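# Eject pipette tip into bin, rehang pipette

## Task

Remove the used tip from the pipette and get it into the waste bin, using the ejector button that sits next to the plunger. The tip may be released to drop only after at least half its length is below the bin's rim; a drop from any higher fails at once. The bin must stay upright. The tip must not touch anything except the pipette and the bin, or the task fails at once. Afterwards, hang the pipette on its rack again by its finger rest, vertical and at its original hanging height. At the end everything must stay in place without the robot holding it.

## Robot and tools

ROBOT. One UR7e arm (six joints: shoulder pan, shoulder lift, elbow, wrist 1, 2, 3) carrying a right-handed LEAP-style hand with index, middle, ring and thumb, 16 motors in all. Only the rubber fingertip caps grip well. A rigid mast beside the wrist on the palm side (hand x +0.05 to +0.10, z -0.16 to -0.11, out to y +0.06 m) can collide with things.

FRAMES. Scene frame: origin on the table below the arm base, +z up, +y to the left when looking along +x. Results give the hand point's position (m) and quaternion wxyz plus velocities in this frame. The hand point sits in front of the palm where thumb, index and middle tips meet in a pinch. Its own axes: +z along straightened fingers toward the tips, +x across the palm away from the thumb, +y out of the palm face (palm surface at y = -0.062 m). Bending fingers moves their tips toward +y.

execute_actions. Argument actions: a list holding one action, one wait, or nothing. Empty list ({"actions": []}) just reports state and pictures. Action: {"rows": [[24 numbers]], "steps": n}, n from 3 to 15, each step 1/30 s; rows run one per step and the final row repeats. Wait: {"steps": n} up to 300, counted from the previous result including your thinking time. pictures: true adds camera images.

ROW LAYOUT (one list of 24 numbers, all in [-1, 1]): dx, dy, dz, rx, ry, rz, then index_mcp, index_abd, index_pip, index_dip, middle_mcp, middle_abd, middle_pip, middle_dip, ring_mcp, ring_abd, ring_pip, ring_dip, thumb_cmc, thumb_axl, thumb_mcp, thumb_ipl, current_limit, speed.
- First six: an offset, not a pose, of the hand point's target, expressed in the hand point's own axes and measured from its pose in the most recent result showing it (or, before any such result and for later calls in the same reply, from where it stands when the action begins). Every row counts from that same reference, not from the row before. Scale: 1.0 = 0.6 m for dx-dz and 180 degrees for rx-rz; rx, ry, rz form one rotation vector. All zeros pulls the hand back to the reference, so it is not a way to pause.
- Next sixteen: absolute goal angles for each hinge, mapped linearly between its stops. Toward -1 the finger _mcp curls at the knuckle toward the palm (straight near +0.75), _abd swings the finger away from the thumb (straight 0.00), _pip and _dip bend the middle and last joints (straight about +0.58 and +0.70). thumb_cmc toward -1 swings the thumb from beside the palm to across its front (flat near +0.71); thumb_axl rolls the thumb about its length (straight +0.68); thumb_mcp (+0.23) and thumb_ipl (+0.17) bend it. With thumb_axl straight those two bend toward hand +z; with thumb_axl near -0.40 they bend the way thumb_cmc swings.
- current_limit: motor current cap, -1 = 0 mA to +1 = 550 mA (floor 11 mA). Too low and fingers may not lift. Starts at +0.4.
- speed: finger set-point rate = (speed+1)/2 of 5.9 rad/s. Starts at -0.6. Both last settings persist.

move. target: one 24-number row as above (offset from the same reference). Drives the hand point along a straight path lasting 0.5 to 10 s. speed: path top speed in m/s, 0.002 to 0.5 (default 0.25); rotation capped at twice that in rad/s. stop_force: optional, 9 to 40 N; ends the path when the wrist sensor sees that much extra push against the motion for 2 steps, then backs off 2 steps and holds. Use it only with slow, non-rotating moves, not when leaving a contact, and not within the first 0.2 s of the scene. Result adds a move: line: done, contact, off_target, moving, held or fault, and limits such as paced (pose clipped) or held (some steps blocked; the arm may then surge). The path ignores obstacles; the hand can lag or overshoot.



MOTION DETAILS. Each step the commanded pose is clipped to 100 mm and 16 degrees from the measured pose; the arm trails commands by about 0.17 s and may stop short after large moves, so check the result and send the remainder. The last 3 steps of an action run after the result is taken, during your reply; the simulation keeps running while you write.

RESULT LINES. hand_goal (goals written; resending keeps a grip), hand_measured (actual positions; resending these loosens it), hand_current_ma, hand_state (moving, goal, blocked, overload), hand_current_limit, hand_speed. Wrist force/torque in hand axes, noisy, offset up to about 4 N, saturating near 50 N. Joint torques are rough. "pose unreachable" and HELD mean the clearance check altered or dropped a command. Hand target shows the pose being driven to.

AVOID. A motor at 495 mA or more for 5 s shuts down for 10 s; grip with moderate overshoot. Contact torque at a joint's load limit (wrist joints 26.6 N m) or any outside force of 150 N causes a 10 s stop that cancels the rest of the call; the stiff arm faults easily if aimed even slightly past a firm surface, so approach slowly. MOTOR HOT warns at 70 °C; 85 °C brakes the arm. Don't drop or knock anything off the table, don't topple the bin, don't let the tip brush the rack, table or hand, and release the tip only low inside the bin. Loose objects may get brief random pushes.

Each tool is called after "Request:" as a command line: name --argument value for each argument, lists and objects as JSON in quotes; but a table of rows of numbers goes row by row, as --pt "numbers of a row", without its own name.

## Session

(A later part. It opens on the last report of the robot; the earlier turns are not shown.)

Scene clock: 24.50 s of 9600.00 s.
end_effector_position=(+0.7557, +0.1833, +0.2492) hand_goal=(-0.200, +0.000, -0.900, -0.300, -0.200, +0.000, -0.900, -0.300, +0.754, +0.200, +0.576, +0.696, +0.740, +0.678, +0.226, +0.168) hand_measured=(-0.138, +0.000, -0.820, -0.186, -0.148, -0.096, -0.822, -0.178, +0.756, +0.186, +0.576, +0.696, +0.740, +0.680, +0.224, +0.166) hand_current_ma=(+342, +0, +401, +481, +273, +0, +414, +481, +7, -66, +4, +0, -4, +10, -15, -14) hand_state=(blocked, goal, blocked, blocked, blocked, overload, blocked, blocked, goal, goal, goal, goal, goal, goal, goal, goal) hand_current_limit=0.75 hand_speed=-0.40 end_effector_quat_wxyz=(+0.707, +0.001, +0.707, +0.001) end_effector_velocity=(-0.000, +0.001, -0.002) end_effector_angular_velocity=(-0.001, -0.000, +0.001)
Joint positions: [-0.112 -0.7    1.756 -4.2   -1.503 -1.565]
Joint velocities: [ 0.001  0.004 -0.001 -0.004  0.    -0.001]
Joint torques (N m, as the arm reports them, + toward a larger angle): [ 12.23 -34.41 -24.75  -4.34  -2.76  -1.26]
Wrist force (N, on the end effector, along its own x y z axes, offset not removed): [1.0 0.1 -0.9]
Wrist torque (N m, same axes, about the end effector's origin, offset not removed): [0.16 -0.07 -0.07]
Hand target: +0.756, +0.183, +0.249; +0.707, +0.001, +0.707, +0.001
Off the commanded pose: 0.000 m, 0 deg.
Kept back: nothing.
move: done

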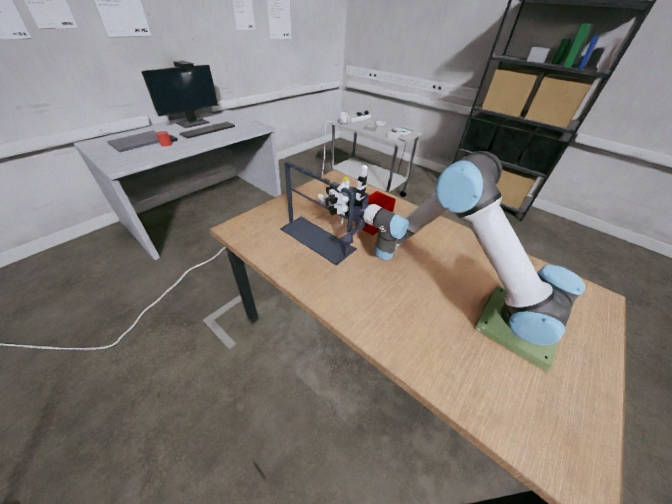

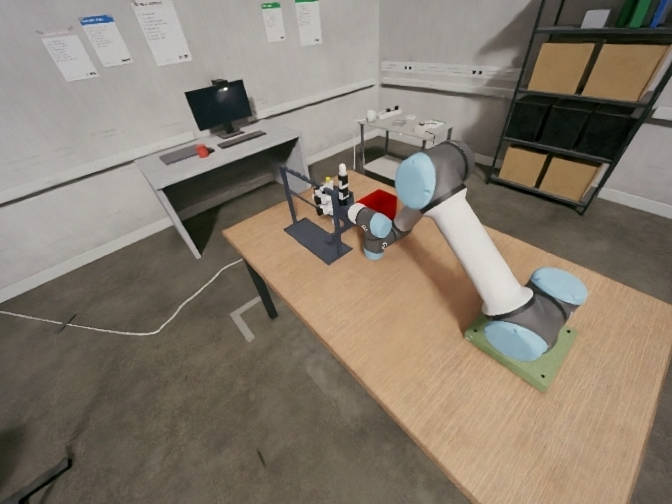

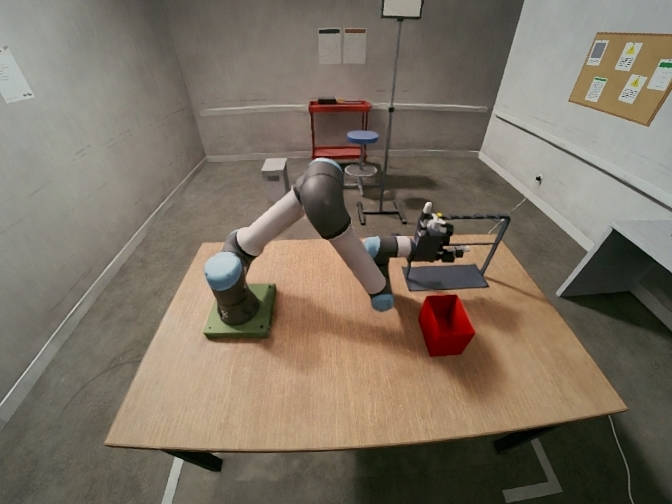

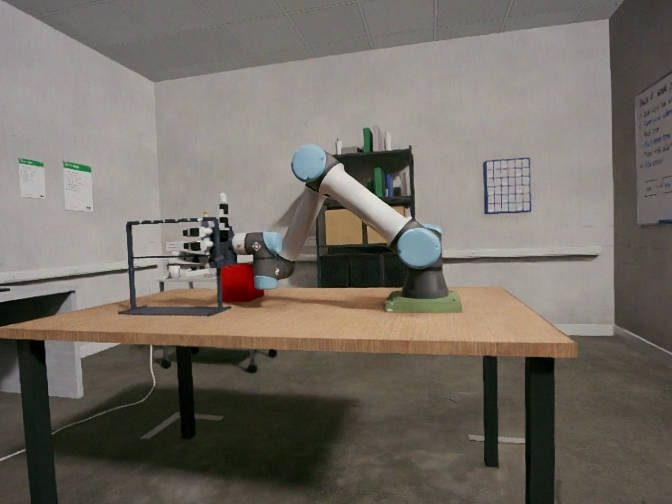

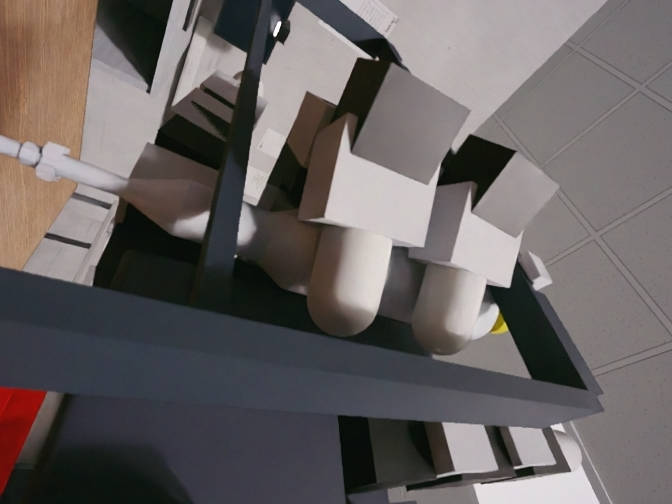

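Request:
move --target '[0.001,0,0,0,0,0,-0.07,0,-0.6,0.08,-0.07,0,-0.6,0.08,0.754,0.1,0.576,0.696,0.74,0.678,0.226,0.168,0.5,-0.5]'

Request:
move --target '[0,-0.005,0,0,0,0,0.65,0,-0.5,0.3,0.65,0,-0.5,0.3,0.754,0,0.576,0.696,0.74,0.678,0.226,0.168,0.5,-0.5]'

Request:
move --target '[0,-0.13,-0.02,0,0,0,0.65,0,-0.5,0.3,0.65,0,-0.5,0.3,0.754,0,0.576,0.696,0.74,0.678,0.226,0.168,0.5,-0.5]' --speed 0.1

Request:
zoom_image --camera "cam_low" --region '[160,190,260,290]'

Scene clock: 25.43 s of 9600.00 s.
end_effector_position=(+0.7557, +0.1833, +0.2487) hand_goal=(-0.070, +0.000, -0.600, +0.080, -0.070, +0.000, -0.600, +0.080, +0.754, +0.100, +0.576, +0.696, +0.740, +0.678, +0.226, +0.168) hand_measured=(-0.072, +0.000, -0.602, +0.078, -0.072, -0.096, -0.602, +0.078, +0.756, +0.098, +0.576, +0.696, +0.740, +0.680, +0.224, +0.166) hand_current_ma=(-12, +0, -14, -14, -13, +0, -12, -13, +7, -13, +4, +0, -4, +10, -15, -14) hand_state=(goal, goal, goal, goal, goal, overload, goal, goal, goal, goal, goal, goal, goal, goal, goal, goal) hand_current_limit=0.50 hand_speed=-0.50 end_effector_quat_wxyz=(+0.707, +0.001, +0.707, +0.001) end_effector_velocity=(-0.000, -0.000, -0.001) end_effector_angular_velocity=(+0.001, +0.002, +0.000)
Joint positions: [-0.112 -0.698  1.756 -4.201 -1.503 -1.565]
Joint velocities: [-0.     0.001  0.     0.001  0.     0.001]
Joint torques (N m, as the arm reports them, + toward a larger angle): [ 10.32 -34.57 -24.46  -4.13  -2.35  -0.73]
Wrist force (N, on the end effector, along its own x y z axes, offset not removed): [1.1 -1.4 -0.5]
Wrist torque (N m, same axes, about the end effector's origin, offset not removed): [-0.10 -0.16 -0.05]
Hand target: +0.756, +0.183, +0.249; +0.707, +0.001, +0.707, +0.001
Off the commanded pose: 0.000 m, 0 deg.
Kept back: nothing.
move: done

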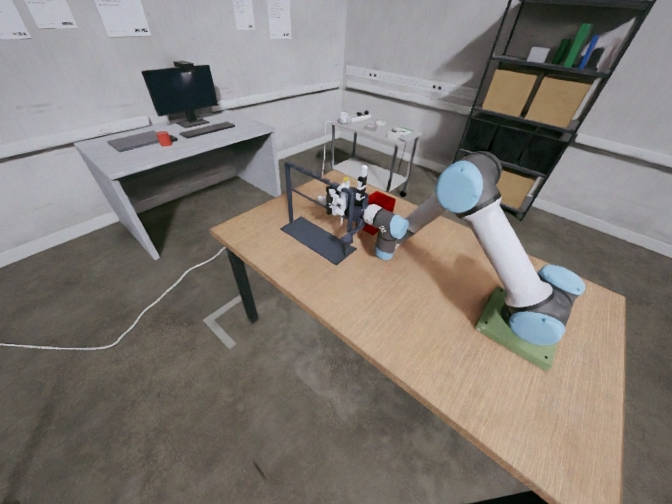

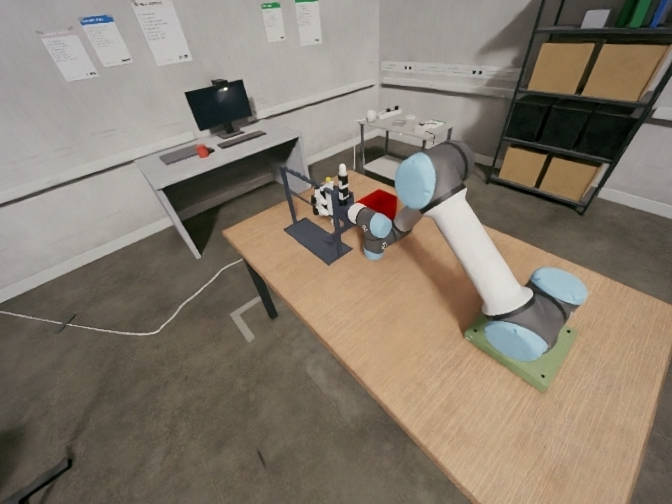

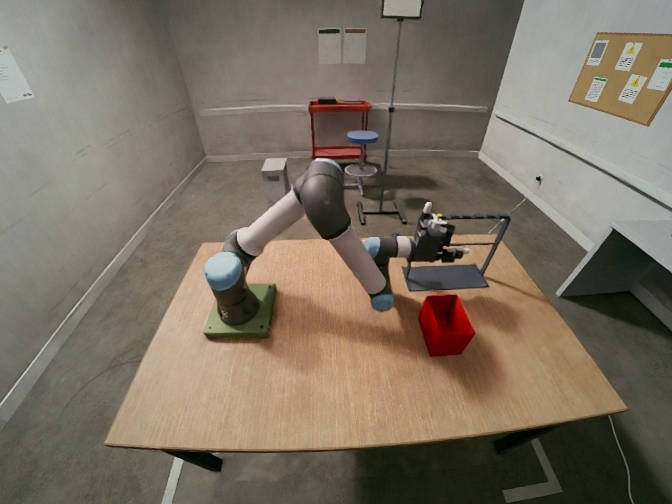

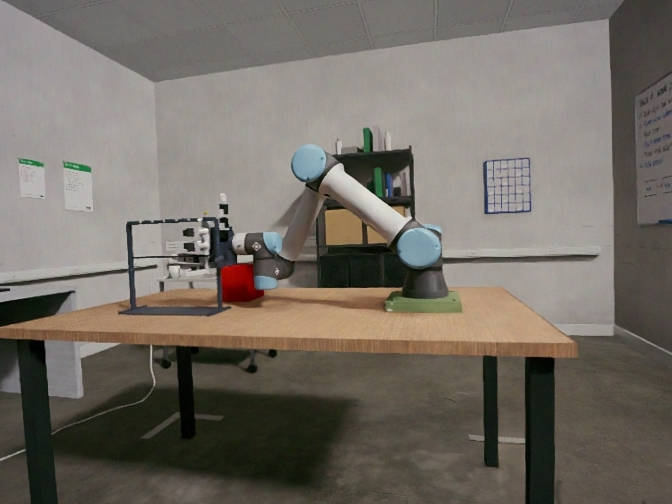

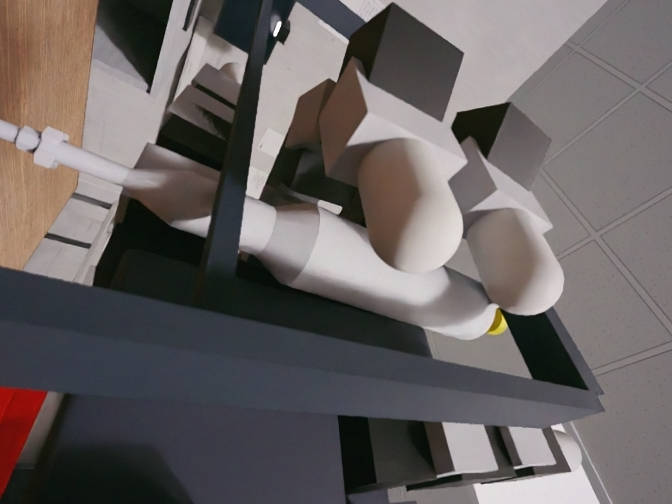

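Scene clock: 26.33 s of 9600.00 s.
end_effector_position=(+0.7557, +0.1803, +0.2486) hand_goal=(+0.650, +0.000, -0.500, +0.300, +0.650, +0.000, -0.500, +0.300, +0.754, +0.000, +0.576, +0.696, +0.740, +0.678, +0.226, +0.168) hand_measured=(+0.648, +0.000, -0.502, +0.298, +0.648, -0.096, -0.502, +0.298, +0.756, -0.002, +0.576, +0.696, +0.740, +0.680, +0.224, +0.166) hand_current_ma=(-12, +0, -13, -14, -13, +0, -11, -13, +7, -13, +4, +0, -4, +10, -15, -14) hand_state=(goal, goal, goal, goal, goal, overload, goal, goal, goal, goal, goal, goal, goal, goal, goal, goal) hand_current_limit=0.50 hand_speed=-0.50 end_effector_quat_wxyz=(+0.707, +0.001, +0.707, +0.001) end_effector_velocity=(+0.000, -0.001, -0.000) end_effector_angular_velocity=(+0.001, +0.000, -0.001)
Joint positions: [-0.117 -0.699  1.758 -4.202 -1.497 -1.565]
Joint velocities: [-0.001  0.001 -0.     0.     0.     0.001]
Joint torques (N m, as the arm reports them, + toward a larger angle): [ -9.7  -52.81  -3.53  -4.17   2.3   -0.06]
Wrist force (N, on the end effector, along its own x y z axes, offset not removed): [2.4 -0.8 -2.6]
Wrist torque (N m, same axes, about the end effector's origin, offset not removed): [0.17 -0.14 0.13]
Hand target: +0.756, +0.180, +0.249; +0.707, +0.001, +0.707, +0.001
Off the commanded pose: 0.000 m, 0 deg.
Kept back: nothing.
move: done

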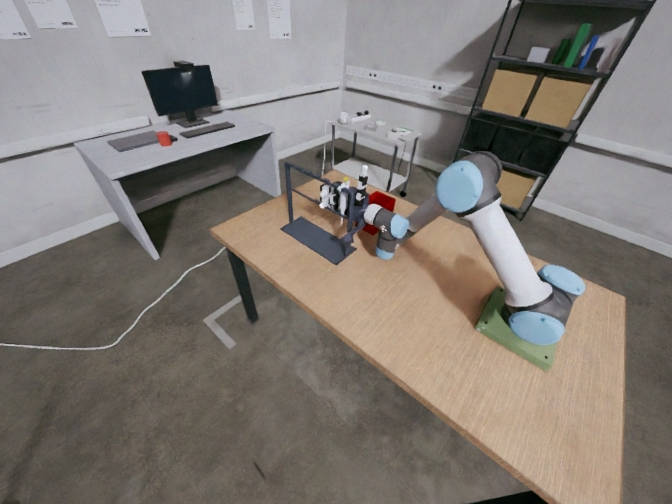

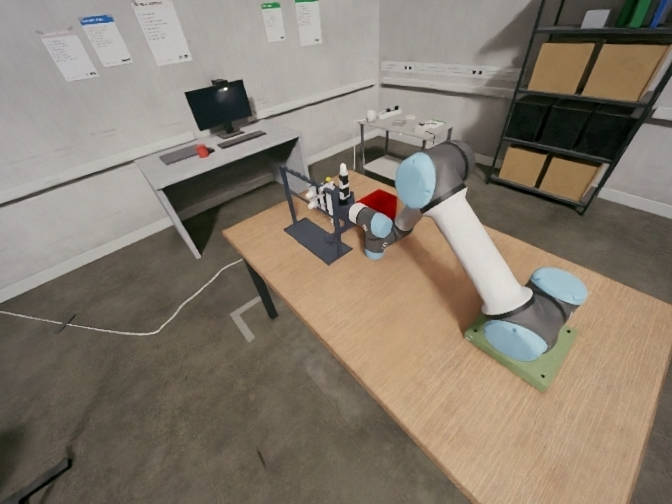

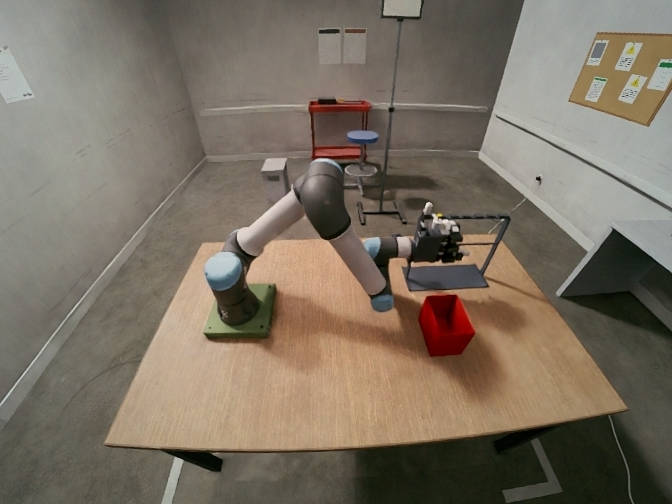

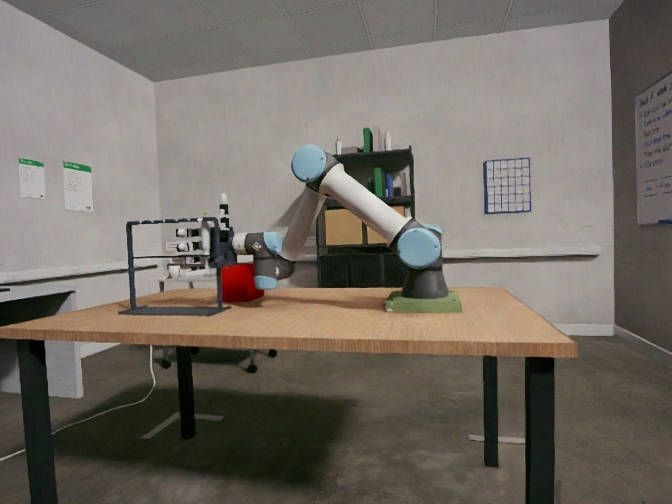

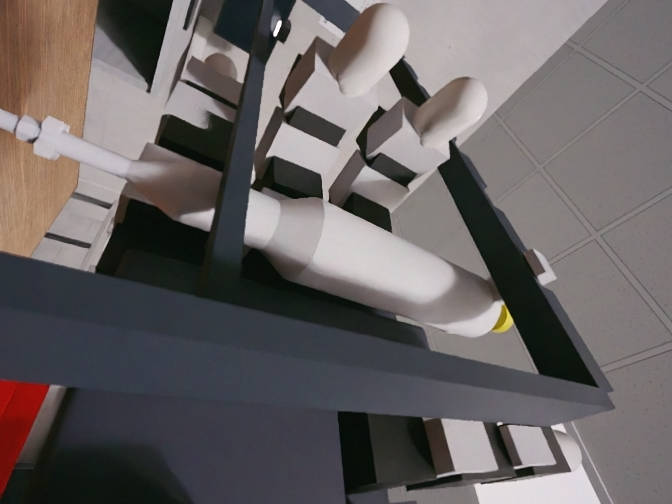

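Scene clock: 27.67 s of 9600.00 s.
end_effector_position=(+0.7438, +0.1026, +0.2485) hand_goal=(+0.650, +0.000, -0.500, +0.300, +0.650, +0.000, -0.500, +0.300, +0.754, +0.000, +0.576, +0.696, +0.740, +0.678, +0.226, +0.168) hand_measured=(+0.648, +0.000, -0.502, +0.298, +0.648, -0.096, -0.502, +0.298, +0.756, -0.002, +0.576, +0.696, +0.740, +0.680, +0.224, +0.166) hand_current_ma=(-12, +0, -13, -14, -13, +0, -11, -13, +7, -13, +4, +0, -4, +10, -15, -14) hand_state=(goal, goal, goal, goal, goal, overload, goal, goal, goal, goal, goal, goal, goal, goal, goal, goal) hand_current_limit=0.50 hand_speed=-0.50 end_effector_quat_wxyz=(+0.707, +0.001, +0.707, +0.001) end_effector_velocity=(-0.001, -0.002, +0.001) end_effector_angular_velocity=(+0.000, -0.001, +0.001)
Joint positions: [-0.272 -0.722  1.822 -4.244 -1.342 -1.564]
Joint velocities: [-0.005 -0.001  0.002 -0.002  0.005  0.001]
Joint torques (N m, as the arm reports them, + toward a larger angle): [ -8.26 -51.03  -2.36  -4.28   2.11   1.22]
Wrist force (N, on the end effector, along its own x y z axes, offset not removed): [1.2 -0.2 -0.8]
Wrist torque (N m, same axes, about the end effector's origin, offset not removed): [0.08 -0.08 0.08]
Hand target: +0.744, +0.102, +0.249; +0.707, +0.001, +0.707, +0.001
Off the commanded pose: 0.000 m, 0 deg.
Kept back: nothing.
move: done

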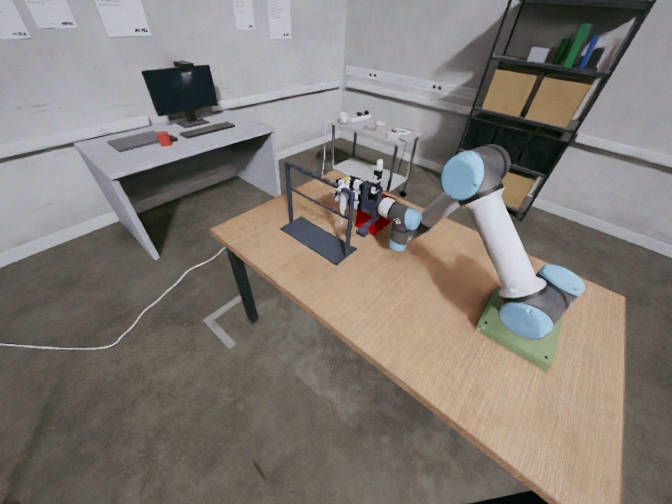

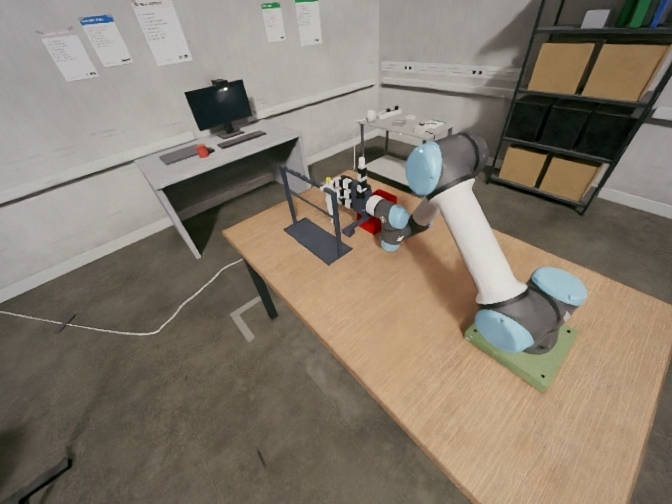

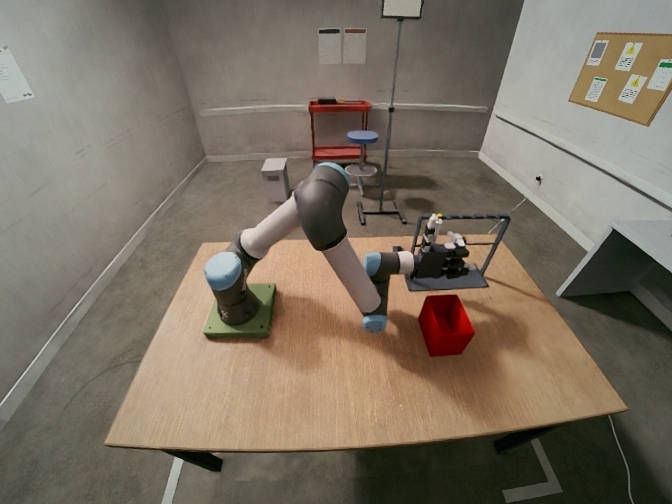

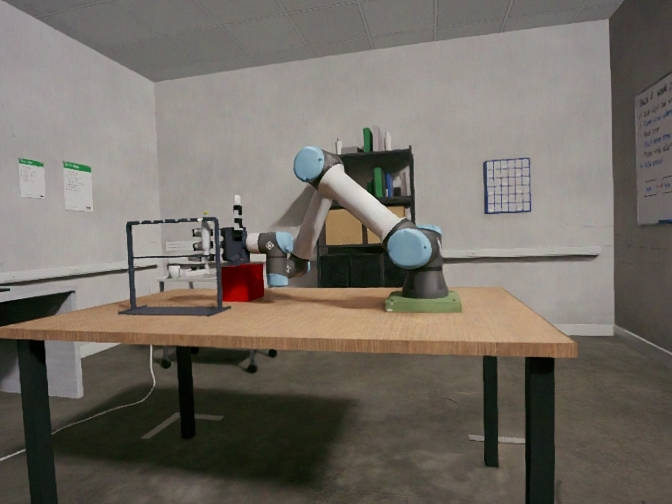

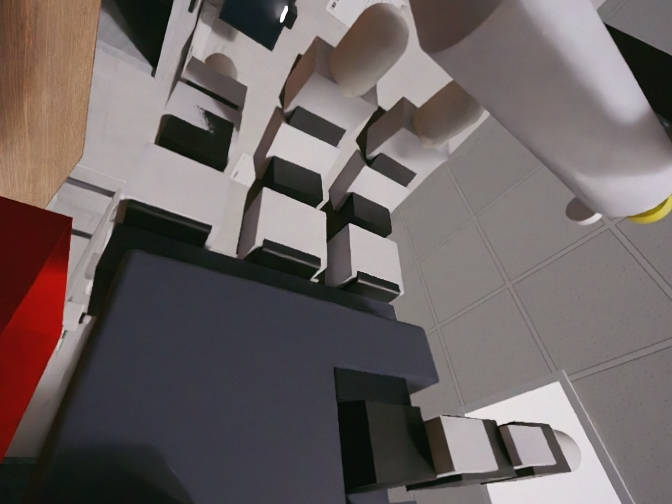

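Region (160, 190, 260, 290) of cam_low's 672x504 image, scaled by 5.040, with more detail than that image has.

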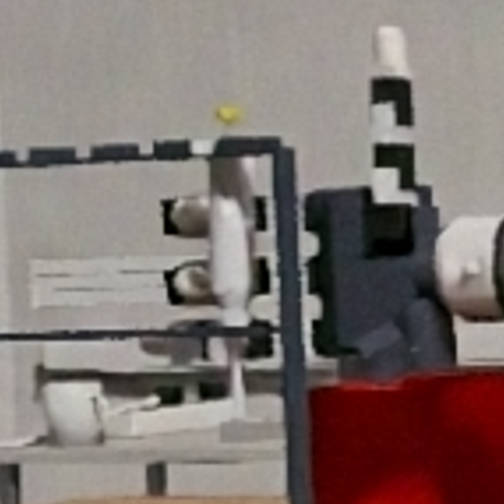

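Request:
finished_scene --scene 2

The scene is finished: the task was done.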